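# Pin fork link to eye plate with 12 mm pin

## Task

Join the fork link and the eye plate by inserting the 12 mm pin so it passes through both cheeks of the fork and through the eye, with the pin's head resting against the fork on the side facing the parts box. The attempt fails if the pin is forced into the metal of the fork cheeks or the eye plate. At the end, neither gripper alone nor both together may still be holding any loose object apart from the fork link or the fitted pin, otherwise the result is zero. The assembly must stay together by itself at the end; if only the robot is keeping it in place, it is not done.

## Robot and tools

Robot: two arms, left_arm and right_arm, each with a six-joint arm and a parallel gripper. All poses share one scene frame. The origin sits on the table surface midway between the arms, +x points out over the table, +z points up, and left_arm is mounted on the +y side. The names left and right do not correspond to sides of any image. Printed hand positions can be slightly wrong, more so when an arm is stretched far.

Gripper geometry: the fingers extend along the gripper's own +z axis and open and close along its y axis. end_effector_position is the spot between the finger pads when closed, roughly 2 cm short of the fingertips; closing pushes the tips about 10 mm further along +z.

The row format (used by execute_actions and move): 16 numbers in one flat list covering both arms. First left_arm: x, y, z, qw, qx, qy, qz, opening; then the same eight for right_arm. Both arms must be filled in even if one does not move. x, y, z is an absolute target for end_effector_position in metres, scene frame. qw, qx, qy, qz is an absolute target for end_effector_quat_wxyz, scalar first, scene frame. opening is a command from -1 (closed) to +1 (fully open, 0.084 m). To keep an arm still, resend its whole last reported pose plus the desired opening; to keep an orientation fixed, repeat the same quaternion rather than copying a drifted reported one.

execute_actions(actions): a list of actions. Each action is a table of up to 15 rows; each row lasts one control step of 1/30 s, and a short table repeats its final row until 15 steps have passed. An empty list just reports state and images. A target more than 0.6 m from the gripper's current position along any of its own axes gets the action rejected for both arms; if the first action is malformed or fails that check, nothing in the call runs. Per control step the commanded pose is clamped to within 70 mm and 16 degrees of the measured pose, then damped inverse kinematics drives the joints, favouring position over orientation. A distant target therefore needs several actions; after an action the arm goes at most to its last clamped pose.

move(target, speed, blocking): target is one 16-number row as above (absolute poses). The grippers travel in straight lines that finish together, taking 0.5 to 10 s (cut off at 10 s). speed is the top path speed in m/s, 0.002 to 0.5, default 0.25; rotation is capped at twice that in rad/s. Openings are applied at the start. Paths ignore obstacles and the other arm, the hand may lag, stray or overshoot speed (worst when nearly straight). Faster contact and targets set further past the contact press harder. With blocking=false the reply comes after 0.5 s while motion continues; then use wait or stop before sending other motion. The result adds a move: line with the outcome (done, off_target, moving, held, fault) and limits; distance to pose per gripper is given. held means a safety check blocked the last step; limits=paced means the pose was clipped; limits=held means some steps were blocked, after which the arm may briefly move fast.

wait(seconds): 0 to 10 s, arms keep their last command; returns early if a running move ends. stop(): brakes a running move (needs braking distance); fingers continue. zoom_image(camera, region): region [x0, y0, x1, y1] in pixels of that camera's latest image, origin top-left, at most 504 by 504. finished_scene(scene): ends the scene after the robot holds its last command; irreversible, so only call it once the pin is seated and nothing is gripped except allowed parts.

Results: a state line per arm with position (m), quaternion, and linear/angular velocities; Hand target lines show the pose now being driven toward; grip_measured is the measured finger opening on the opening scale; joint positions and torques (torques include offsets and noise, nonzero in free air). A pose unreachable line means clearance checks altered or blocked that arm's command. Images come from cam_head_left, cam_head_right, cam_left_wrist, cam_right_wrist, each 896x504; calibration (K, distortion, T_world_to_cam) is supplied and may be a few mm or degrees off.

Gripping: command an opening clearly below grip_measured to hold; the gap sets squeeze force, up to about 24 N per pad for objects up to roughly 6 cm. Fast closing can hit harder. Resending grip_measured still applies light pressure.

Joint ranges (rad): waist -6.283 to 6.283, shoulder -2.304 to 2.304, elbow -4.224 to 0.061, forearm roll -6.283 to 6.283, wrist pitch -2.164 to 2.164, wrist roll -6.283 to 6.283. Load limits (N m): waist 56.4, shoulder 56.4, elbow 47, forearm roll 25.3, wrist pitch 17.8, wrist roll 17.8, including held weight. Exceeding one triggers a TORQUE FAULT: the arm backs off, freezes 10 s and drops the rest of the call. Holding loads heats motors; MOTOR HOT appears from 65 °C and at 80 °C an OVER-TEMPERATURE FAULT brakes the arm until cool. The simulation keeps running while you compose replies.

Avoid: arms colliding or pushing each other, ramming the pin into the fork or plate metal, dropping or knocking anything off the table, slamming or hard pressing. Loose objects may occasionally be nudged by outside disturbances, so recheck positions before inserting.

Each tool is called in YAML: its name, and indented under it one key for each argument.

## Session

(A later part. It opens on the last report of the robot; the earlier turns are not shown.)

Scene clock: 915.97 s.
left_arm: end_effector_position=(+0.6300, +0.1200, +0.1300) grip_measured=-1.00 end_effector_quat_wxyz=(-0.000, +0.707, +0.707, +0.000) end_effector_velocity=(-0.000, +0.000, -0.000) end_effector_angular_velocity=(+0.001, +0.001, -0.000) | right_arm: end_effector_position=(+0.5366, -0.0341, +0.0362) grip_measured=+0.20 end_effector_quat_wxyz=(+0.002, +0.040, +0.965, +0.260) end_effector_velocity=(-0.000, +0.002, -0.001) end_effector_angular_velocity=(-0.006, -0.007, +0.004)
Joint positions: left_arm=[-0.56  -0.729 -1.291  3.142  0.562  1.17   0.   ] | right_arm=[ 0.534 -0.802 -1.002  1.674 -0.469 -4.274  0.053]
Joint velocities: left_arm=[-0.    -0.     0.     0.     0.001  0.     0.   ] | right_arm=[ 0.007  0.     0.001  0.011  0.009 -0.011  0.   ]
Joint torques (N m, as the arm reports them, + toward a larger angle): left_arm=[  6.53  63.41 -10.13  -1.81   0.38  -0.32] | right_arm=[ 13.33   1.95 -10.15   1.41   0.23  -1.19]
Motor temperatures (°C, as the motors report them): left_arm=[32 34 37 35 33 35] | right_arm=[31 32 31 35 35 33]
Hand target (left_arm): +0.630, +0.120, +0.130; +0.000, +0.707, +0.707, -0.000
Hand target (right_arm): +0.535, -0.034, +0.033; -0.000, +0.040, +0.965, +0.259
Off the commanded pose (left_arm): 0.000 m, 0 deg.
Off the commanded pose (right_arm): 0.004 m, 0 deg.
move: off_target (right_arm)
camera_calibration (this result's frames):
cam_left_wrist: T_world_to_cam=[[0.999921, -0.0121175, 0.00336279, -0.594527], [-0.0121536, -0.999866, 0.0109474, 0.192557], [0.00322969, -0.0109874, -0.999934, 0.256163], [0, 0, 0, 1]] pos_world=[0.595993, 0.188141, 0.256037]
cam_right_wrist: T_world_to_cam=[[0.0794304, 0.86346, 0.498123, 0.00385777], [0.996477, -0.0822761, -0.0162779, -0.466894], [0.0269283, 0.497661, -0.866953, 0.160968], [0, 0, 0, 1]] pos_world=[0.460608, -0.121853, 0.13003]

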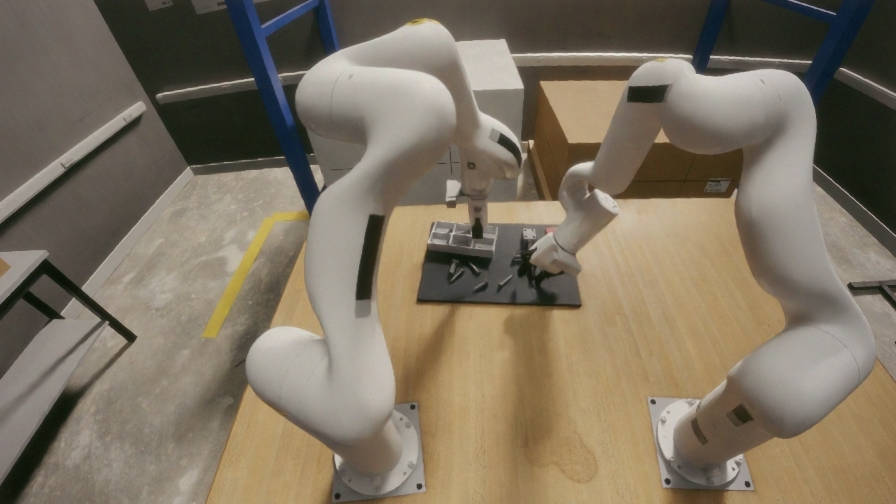

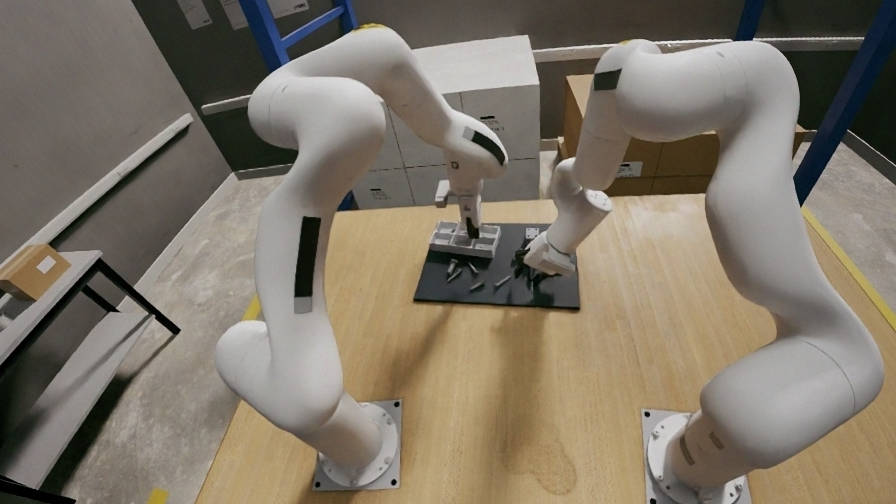

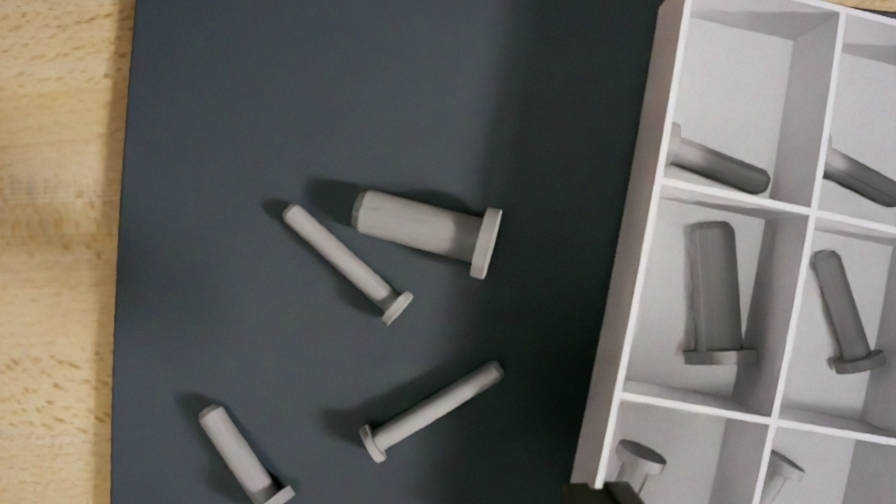

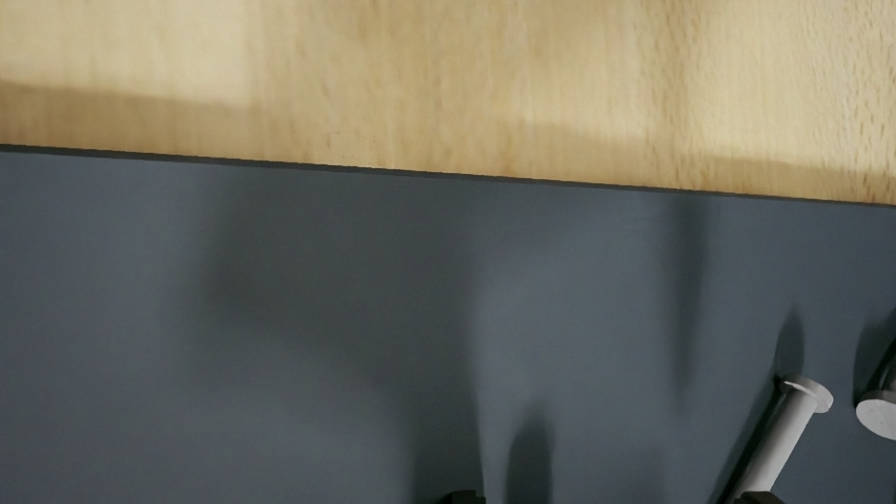

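Lower finger on the mat. Raise, narrow, close.

move:
  target: [0.63,0.12,0.13,0,0.707,0.707,0,-1, 0.535,-0.036,0.04,0,0.04,0.965,0.259,-0.3]
  speed: 0.01

move:
  target: [0.63,0.12,0.13,0,0.707,0.707,0,-1, 0.535,-0.036,0.036,0,0.04,0.965,0.259,-0.3]
  speed: 0.01

move:
  target: [0.63,0.12,0.13,0,0.707,0.707,0,-1, 0.535,-0.036,0.036,0,0.04,0.965,0.259,-1]
  speed: 0.01

zoom_image:
  camera: "cam_head_left"
  region: [470,210,610,310]

Scene clock: 918.33 s.
left_arm: end_effector_position=(+0.6300, +0.1200, +0.1300) grip_measured=-1.00 end_effector_quat_wxyz=(-0.000, +0.707, +0.707, -0.000) end_effector_velocity=(-0.000, -0.001, -0.000) end_effector_angular_velocity=(-0.000, +0.000, -0.000) | right_arm: end_effector_position=(+0.5346, -0.0355, +0.0400) grip_measured=-0.31 end_effector_quat_wxyz=(-0.000, +0.040, +0.965, +0.260) end_effector_velocity=(+0.004, -0.003, +0.002) end_effector_angular_velocity=(-0.005, -0.006, -0.005)
Joint positions: left_arm=[-0.56  -0.729 -1.291  3.142  0.562  1.17   0.   ] | right_arm=[ 0.532 -0.791 -0.996  1.653 -0.471 -4.254  0.03 ]
Joint velocities: left_arm=[-0.001 -0.    -0.    -0.001  0.    -0.     0.   ] | right_arm=[-0.005  0.004 -0.004 -0.008  0.007  0.007 -0.   ]
Joint torques (N m, as the arm reports them, + toward a larger angle): left_arm=[  6.18  64.66 -10.03  -1.98   0.35  -0.35] | right_arm=[  0.61  38.77 -12.29  -1.84  -0.7   -0.44]
Motor temperatures (°C, as the motors report them): left_arm=[32 34 37 35 33 35] | right_arm=[31 32 31 35 35 33]
Hand target (left_arm): +0.630, +0.120, +0.130; +0.000, +0.707, +0.707, -0.000
Hand target (right_arm): +0.535, -0.036, +0.040; +0.000, +0.040, +0.965, +0.259
Off the commanded pose (left_arm): 0.000 m, 0 deg.
Off the commanded pose (right_arm): 0.001 m, 0 deg.
move: done
camera_calibration (this result's frames):
cam_left_wrist: T_world_to_cam=[[0.999921, -0.012117, 0.00336229, -0.594527], [-0.0121531, -0.999866, 0.0109476, 0.192557], [0.00322919, -0.0109876, -0.999934, 0.256163], [0, 0, 0, 1]] pos_world=[0.595993, 0.188141, 0.256037]
cam_right_wrist: T_world_to_cam=[[0.0805607, 0.863767, 0.49741, 0.00277034], [0.996506, -0.0808359, -0.0210205, -0.464744], [0.0220518, 0.497365, -0.867261, 0.167611], [0, 0, 0, 1]] pos_world=[0.4592, -0.123325, 0.134215]

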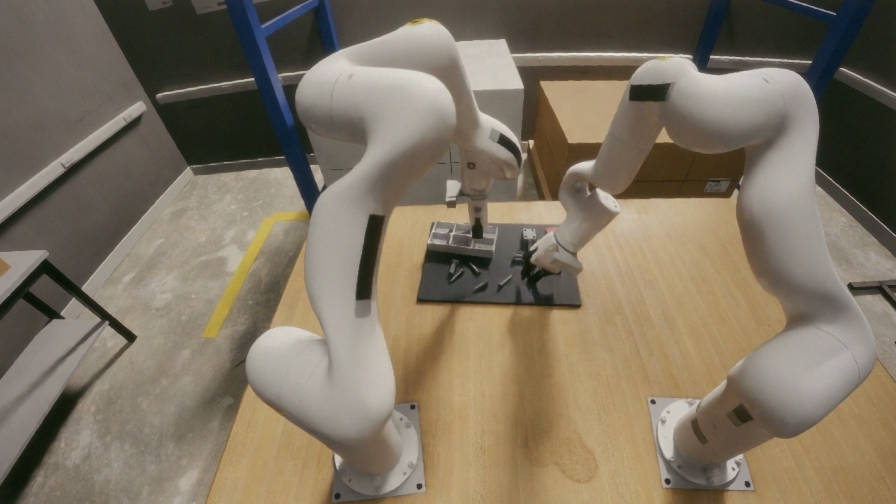

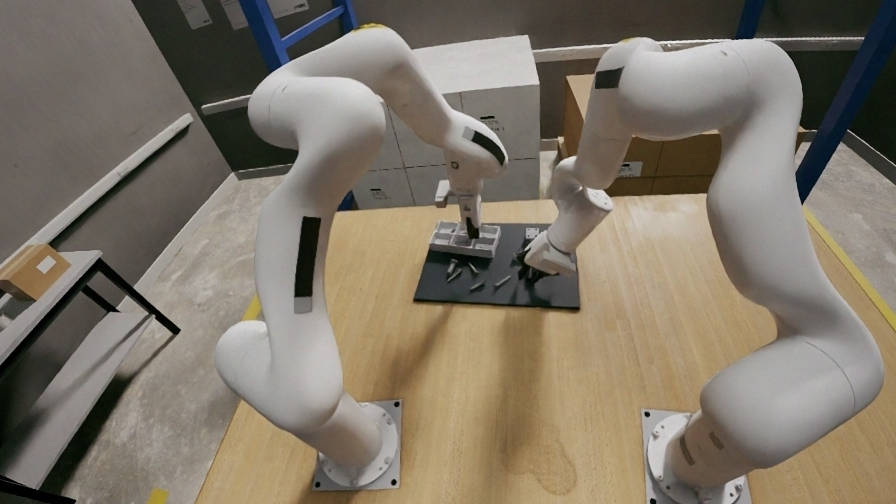

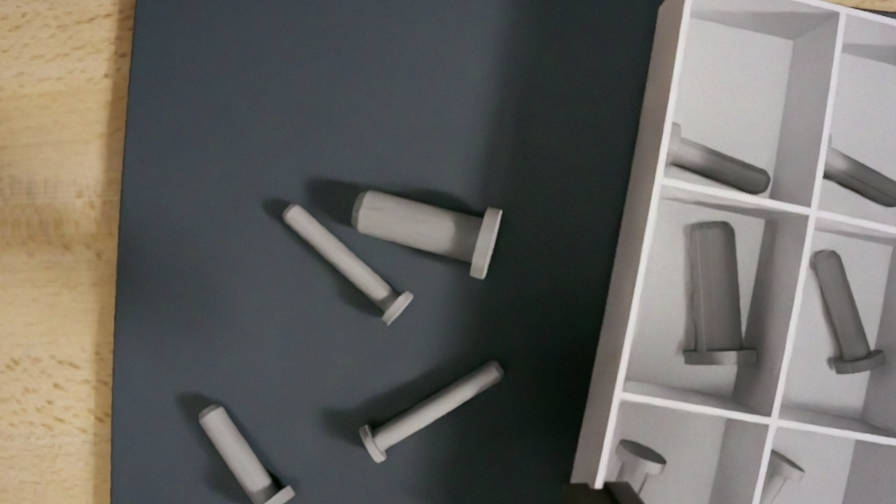

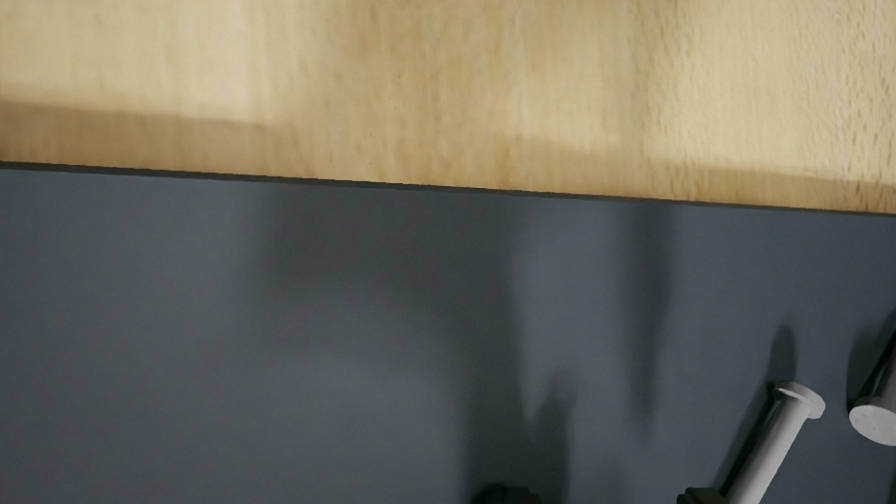

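Scene clock: 919.03 s.
left_arm: end_effector_position=(+0.6300, +0.1200, +0.1300) grip_measured=-1.00 end_effector_quat_wxyz=(+0.000, +0.707, +0.707, +0.000) end_effector_velocity=(+0.000, -0.000, +0.000) end_effector_angular_velocity=(-0.001, -0.001, -0.000) | right_arm: end_effector_position=(+0.5350, -0.0358, +0.0363) grip_measured=-0.32 end_effector_quat_wxyz=(-0.000, +0.040, +0.965, +0.259) end_effector_velocity=(+0.000, +0.000, -0.001) end_effector_angular_velocity=(+0.000, -0.001, +0.000)
Joint positions: left_arm=[-0.56  -0.729 -1.291  3.142  0.562  1.17   0.   ] | right_arm=[ 0.532 -0.799 -0.999  1.665 -0.47  -4.267  0.03 ]
Joint velocities: left_arm=[-0.     0.001  0.    -0.    -0.001  0.     0.   ] | right_arm=[-0.    -0.002 -0.     0.004 -0.    -0.005 -0.   ]
Joint torques (N m, as the arm reports them, + toward a larger angle): left_arm=[  6.18  63.92 -10.09  -1.72   0.33  -0.25] | right_arm=[-1.04 34.91 -9.99 -0.94  0.27 -0.01]
Motor temperatures (°C, as the motors report them): left_arm=[32 34 37 35 33 35] | right_arm=[31 32 31 35 35 33]
Hand target (left_arm): +0.630, +0.120, +0.130; +0.000, +0.707, +0.707, -0.000
Hand target (right_arm): +0.535, -0.036, +0.036; -0.000, +0.040, +0.965, +0.259
Off the commanded pose (left_arm): 0.000 m, 0 deg.
Off the commanded pose (right_arm): 0.000 m, 0 deg.
move: done
camera_calibration (this result's frames):
cam_left_wrist: T_world_to_cam=[[0.999921, -0.0121167, 0.0033628, -0.594528], [-0.0121529, -0.999866, 0.0109478, 0.192556], [0.0032297, -0.0109878, -0.999934, 0.256163], [0, 0, 0, 1]] pos_world=[0.595994, 0.188142, 0.256037]
cam_right_wrist: T_world_to_cam=[[0.0808333, 0.864175, 0.496657, 0.00479313], [0.996464, -0.0815174, -0.0203405, -0.465308], [0.0229084, 0.496545, -0.867709, 0.164138], [0, 0, 0, 1]] pos_world=[0.459515, -0.123575, 0.130579]

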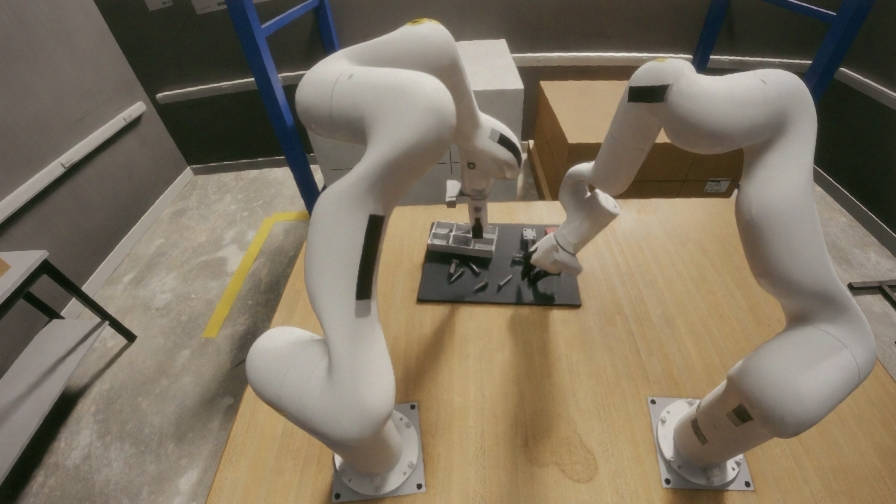

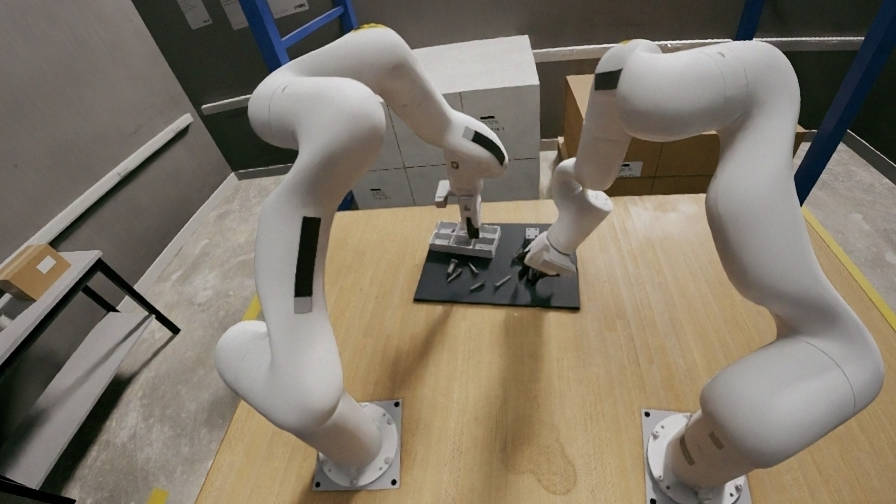

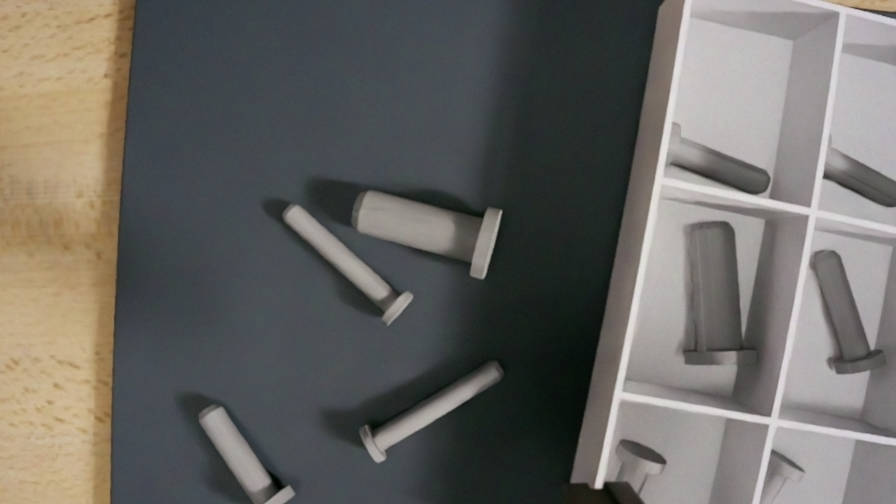

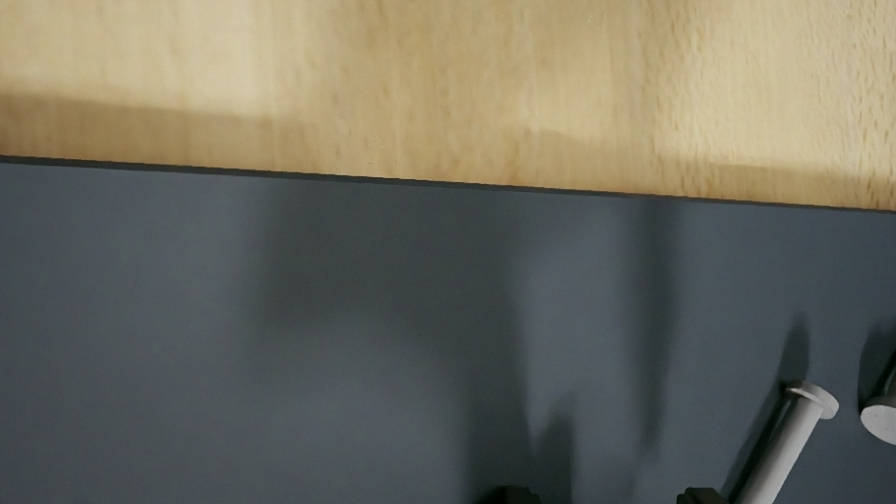

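Scene clock: 919.73 s.
left_arm: end_effector_position=(+0.6300, +0.1200, +0.1300) grip_measured=-1.00 end_effector_quat_wxyz=(-0.000, +0.707, +0.707, -0.000) end_effector_velocity=(-0.000, -0.001, +0.000) end_effector_angular_velocity=(+0.000, +0.001, -0.001) | right_arm: end_effector_position=(+0.5348, -0.0410, +0.0330) grip_measured=-0.74 end_effector_quat_wxyz=(+0.002, +0.042, +0.967, +0.250) end_effector_velocity=(+0.001, -0.000, +0.000) end_effector_angular_velocity=(+0.000, -0.002, -0.001)
Joint positions: left_arm=[-0.56  -0.729 -1.291  3.142  0.562  1.17   0.   ] | right_arm=[ 0.531 -0.8   -0.995  1.665 -0.452 -4.267  0.011]
Joint velocities: left_arm=[-0.001 -0.    -0.     0.     0.001 -0.     0.   ] | right_arm=[-0.001  0.    -0.002  0.     0.001  0.     0.   ]
Joint torques (N m, as the arm reports them, + toward a larger angle): left_arm=[  6.98  63.17 -10.22  -1.36   0.39  -0.25] | right_arm=[ 16.63  47.24 -21.68   0.41  -7.02  -0.67]
Motor temperatures (°C, as the motors report them): left_arm=[32 34 37 35 33 35] | right_arm=[31 32 31 35 35 33]
Hand target (left_arm): +0.630, +0.120, +0.130; -0.000, +0.707, +0.707, +0.000
Hand target (right_arm): +0.535, -0.036, +0.036; +0.000, +0.040, +0.965, +0.259
Off the commanded pose (left_arm): 0.000 m, 0 deg.
Off the commanded pose (right_arm): 0.006 m, 1 deg.
move: off_target (right_arm)
camera_calibration (this result's frames):
cam_left_wrist: T_world_to_cam=[[0.999921, -0.0121166, 0.00336239, -0.594528], [-0.0121527, -0.999866, 0.0109476, 0.192556], [0.0032293, -0.0109876, -0.999934, 0.256163], [0, 0, 0, 1]] pos_world=[0.595993, 0.188142, 0.256037]
cam_right_wrist: T_world_to_cam=[[0.0841436, 0.872856, 0.480669, 0.010079], [0.996097, -0.0865864, -0.0171381, -0.465644], [0.0266603, 0.480235, -0.876735, 0.161432], [0, 0, 0, 1]] pos_world=[0.458674, -0.126641, 0.128708]

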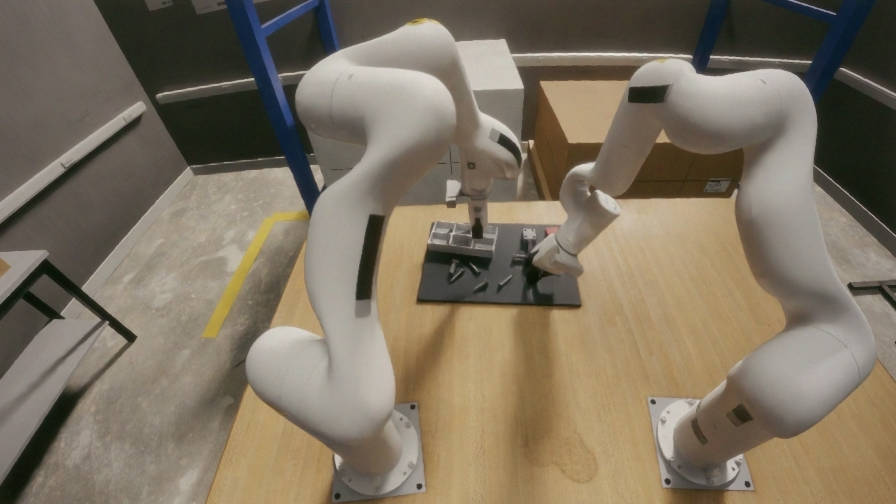

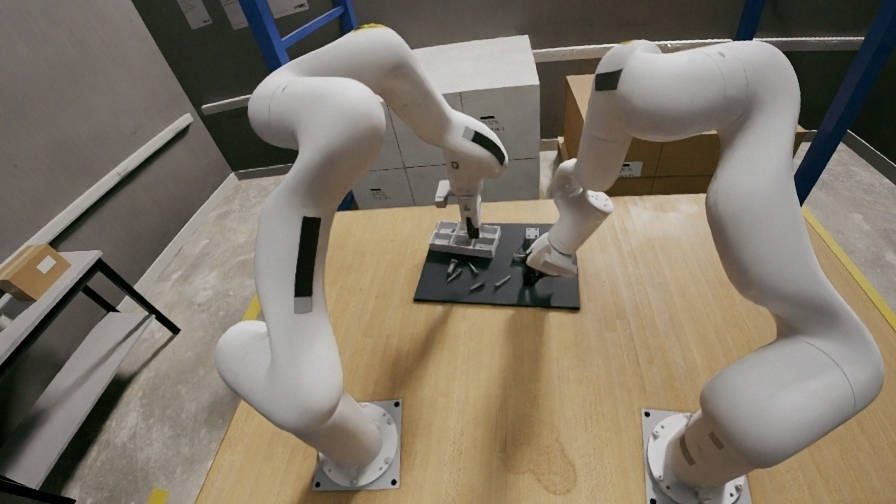

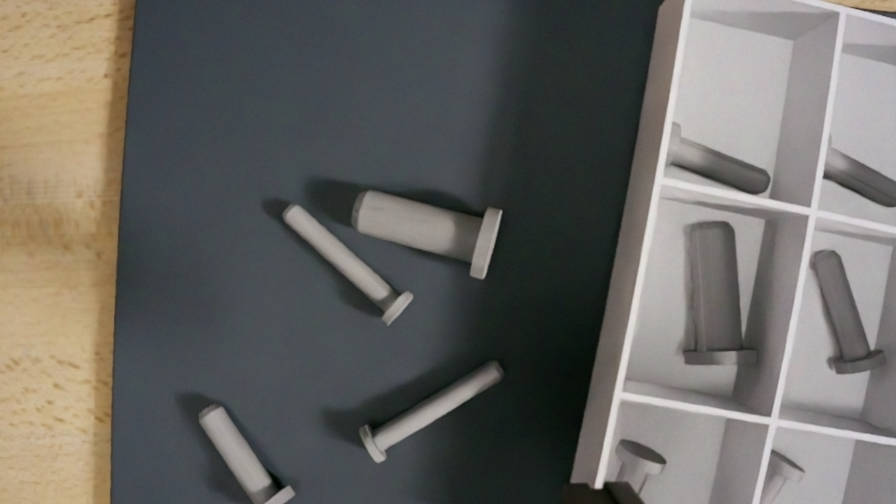

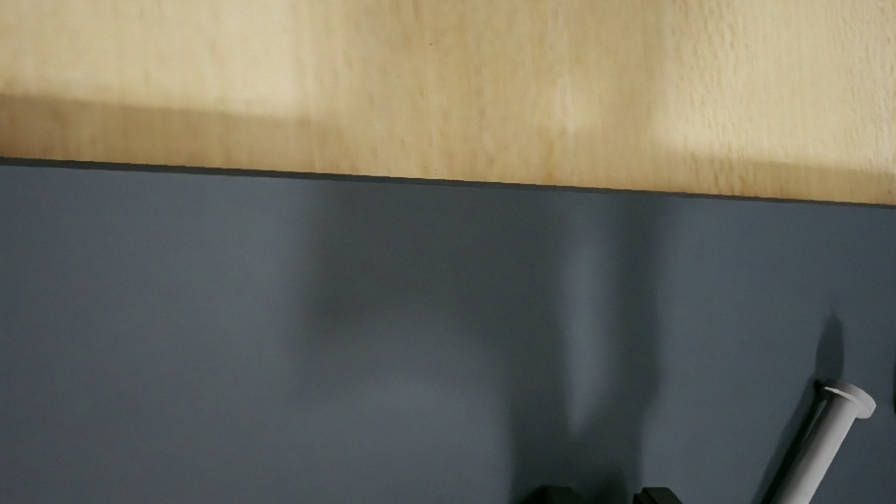

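Region (470, 210, 610, 310) of cam_head_left's 896x504 image, scaled by 3.600, with more detail than that image has; it fills the top 360 rows of this view, and the rest is white.

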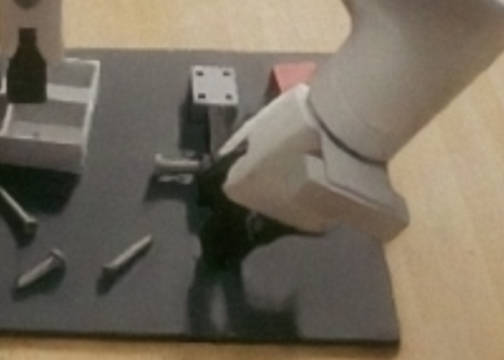

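Gripped. Match the actual pose +1 mm up; bring left in.

move:
  target: [0.63,0.045,0.11,0,0.707,0.707,0,-1, 0.535,-0.0405,0.034,0,0.042,0.967,0.25,-1]
  speed: 0.04

move:
  target: [0.624,0.034,0.045,0,0.707,0.707,0,-1, 0.535,-0.0405,0.034,0,0.042,0.967,0.25,-1]
  speed: 0.03

Scene clock: 923.00 s.
left_arm: end_effector_position=(+0.6303, +0.0452, +0.1101) grip_measured=-1.00 end_effector_quat_wxyz=(-0.000, +0.707, +0.707, -0.000) end_effector_velocity=(+0.000, -0.001, -0.001) end_effector_angular_velocity=(+0.001, -0.001, -0.002) | right_arm: end_effector_position=(+0.5349, -0.0417, +0.0332) grip_measured=-0.74 end_effector_quat_wxyz=(+0.000, +0.042, +0.968, +0.248) end_effector_velocity=(-0.000, +0.000, -0.000) end_effector_angular_velocity=(-0.000, +0.001, -0.001)
Joint positions: left_arm=[-0.667 -0.828 -1.41   3.141  0.583  1.064  0.   ] | right_arm=[ 0.531 -0.799 -0.996  1.65  -0.448 -4.251  0.011]
Joint velocities: left_arm=[-0.002 -0.003 -0.003  0.002  0.    -0.002  0.   ] | right_arm=[ 0.    -0.001  0.     0.001  0.     0.001 -0.   ]
Joint torques (N m, as the arm reports them, + toward a larger angle): left_arm=[  6.22  68.03 -10.58  -1.77   0.4   -0.22] | right_arm=[ 11.93  51.27 -18.85   0.3   -4.51  -0.61]
Motor temperatures (°C, as the motors report them): left_arm=[32 34 37 35 33 35] | right_arm=[31 32 31 35 35 33]
Hand target (left_arm): +0.630, +0.045, +0.110; -0.000, +0.707, +0.707, -0.000
Hand target (right_arm): +0.535, -0.040, +0.034; +0.000, +0.042, +0.967, +0.250
Off the commanded pose (left_arm): 0.000 m, 0 deg.
Off the commanded pose (right_arm): 0.001 m, 0 deg.
move: done
camera_calibration (this result's frames):
cam_left_wrist: T_world_to_cam=[[0.999922, -0.0120951, 0.00321599, -0.595608], [-0.01213, -0.999865, 0.0110526, 0.117935], [0.00308188, -0.0110907, -0.999934, 0.235576], [0, 0, 0, 1]] pos_world=[0.596266, 0.113328, 0.236172]
cam_right_wrist: T_world_to_cam=[[0.0856086, 0.875349, 0.475852, 0.0100297], [0.996036, -0.0867796, -0.0195581, -0.465689], [0.0241741, 0.475639, -0.879308, 0.163164], [0, 0, 0, 1]] pos_world=[0.45904, -0.126799, 0.129591]

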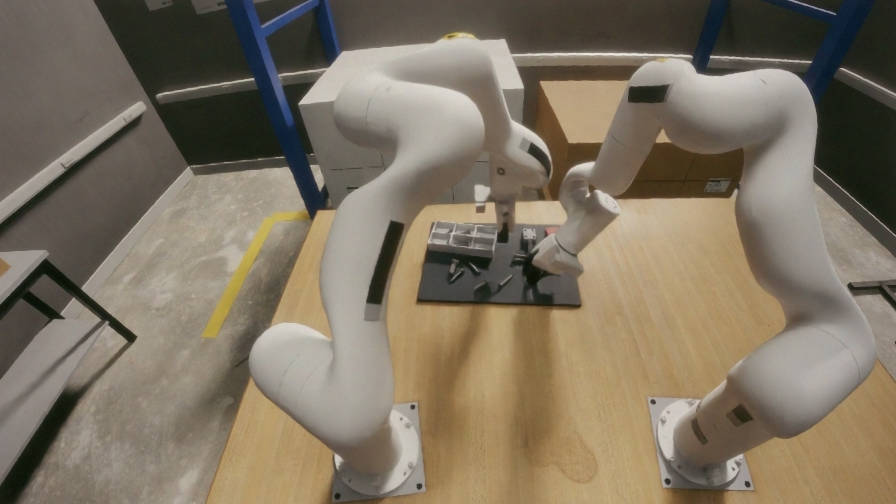

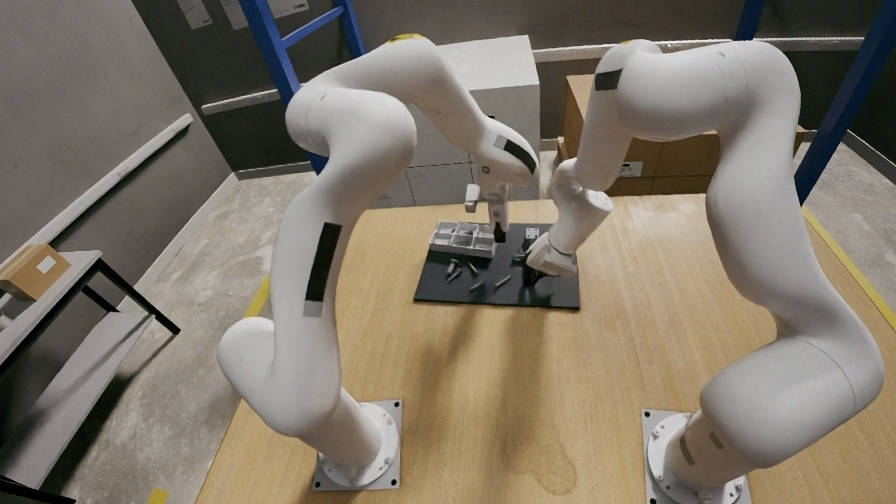

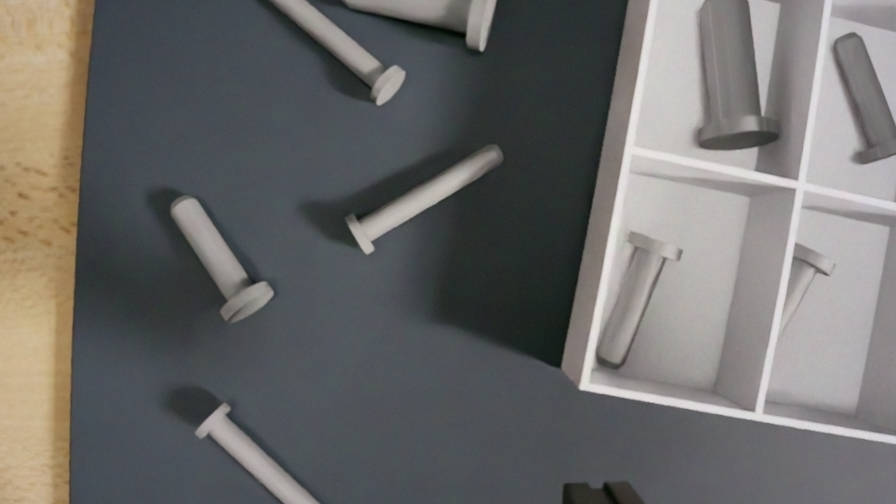

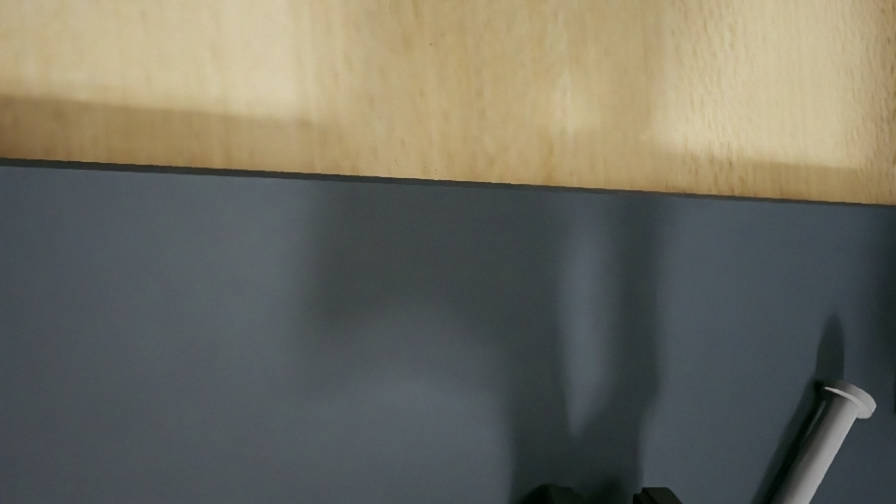

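Scene clock: 925.53 s.
left_arm: end_effector_position=(+0.6242, +0.0340, +0.0453) grip_measured=-1.00 end_effector_quat_wxyz=(+0.000, +0.707, +0.707, +0.000) end_effector_velocity=(+0.000, +0.001, -0.002) end_effector_angular_velocity=(+0.001, -0.000, -0.000) | right_arm: end_effector_position=(+0.5349, -0.0417, +0.0332) grip_measured=-0.74 end_effector_quat_wxyz=(+0.000, +0.042, +0.968, +0.248) end_effector_velocity=(+0.001, +0.000, +0.000) end_effector_angular_velocity=(+0.000, -0.001, +0.000)
Joint positions: left_arm=[-0.686 -0.937 -1.427  3.142  0.49   1.043  0.   ] | right_arm=[ 0.531 -0.799 -0.996  1.65  -0.448 -4.251  0.011]
Joint velocities: left_arm=[ 0.001 -0.004 -0.001  0.002 -0.002 -0.001  0.   ] | right_arm=[-0.     0.    -0.001 -0.     0.     0.    -0.   ]
Joint torques (N m, as the arm reports them, + toward a larger angle): left_arm=[ 5.76 69.82 -9.51 -1.4   0.33 -0.17] | right_arm=[  8.71  49.11 -20.67  -0.22  -4.45  -0.44]
Motor temperatures (°C, as the motors report them): left_arm=[32 34 37 35 33 35] | right_arm=[31 32 31 35 35 33]
Hand target (left_arm): +0.624, +0.034, +0.045; -0.000, +0.707, +0.707, +0.000
Hand target (right_arm): +0.535, -0.040, +0.034; -0.000, +0.042, +0.967, +0.250
Off the commanded pose (left_arm): 0.000 m, 0 deg.
Off the commanded pose (right_arm): 0.001 m, 0 deg.
move: done
camera_calibration (this result's frames):
cam_left_wrist: T_world_to_cam=[[0.999922, -0.0119978, 0.00350203, -0.589479], [-0.0120352, -0.999869, 0.0108378, 0.107351], [0.00337155, -0.0108791, -0.999935, 0.170406], [0, 0, 0, 1]] pos_world=[0.59015, 0.102119, 0.171296]
cam_right_wrist: T_world_to_cam=[[0.08563, 0.875339, 0.475866, 0.0100157], [0.996035, -0.0867773, -0.0196083, -0.465688], [0.0241304, 0.475658, -0.879299, 0.163203], [0, 0, 0, 1]] pos_world=[0.459046, -0.126807, 0.129607]

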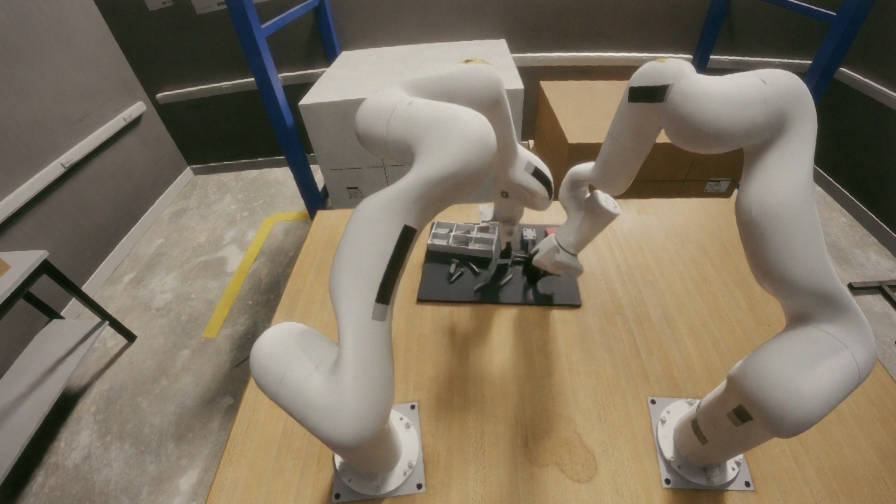

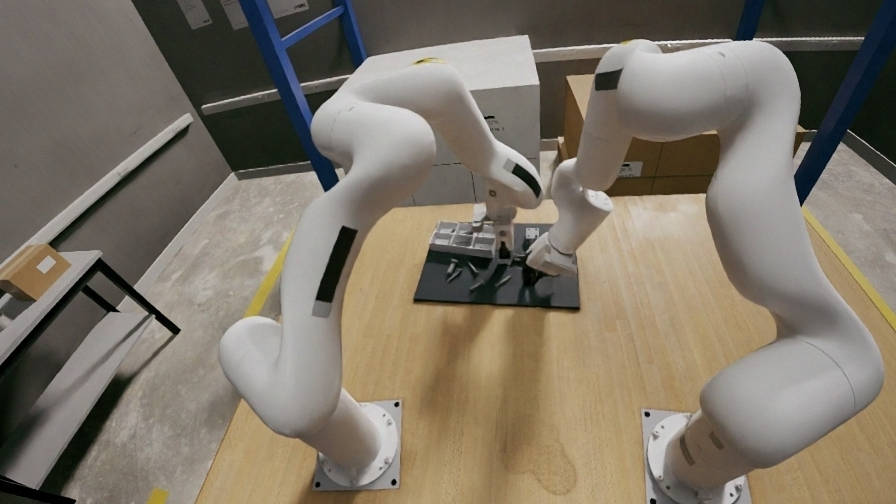

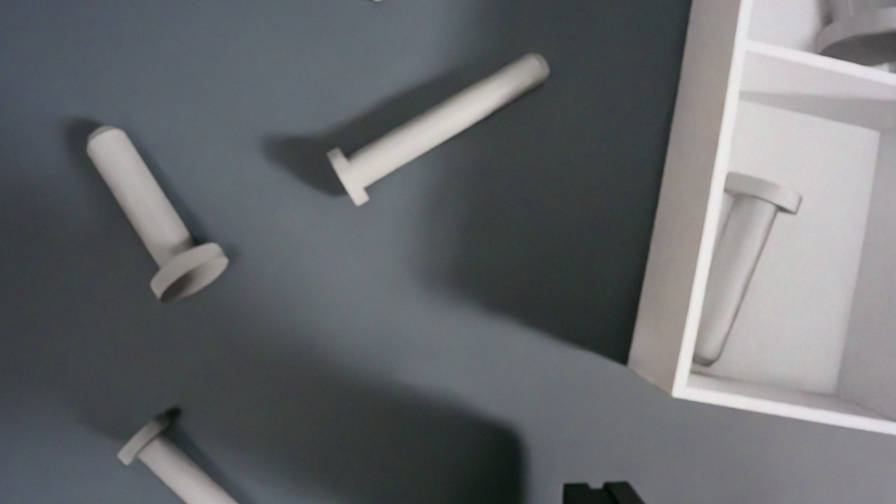

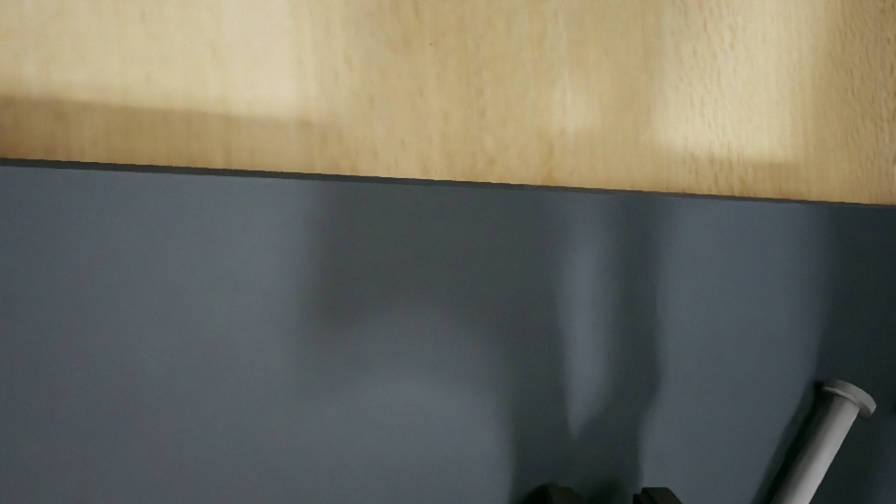

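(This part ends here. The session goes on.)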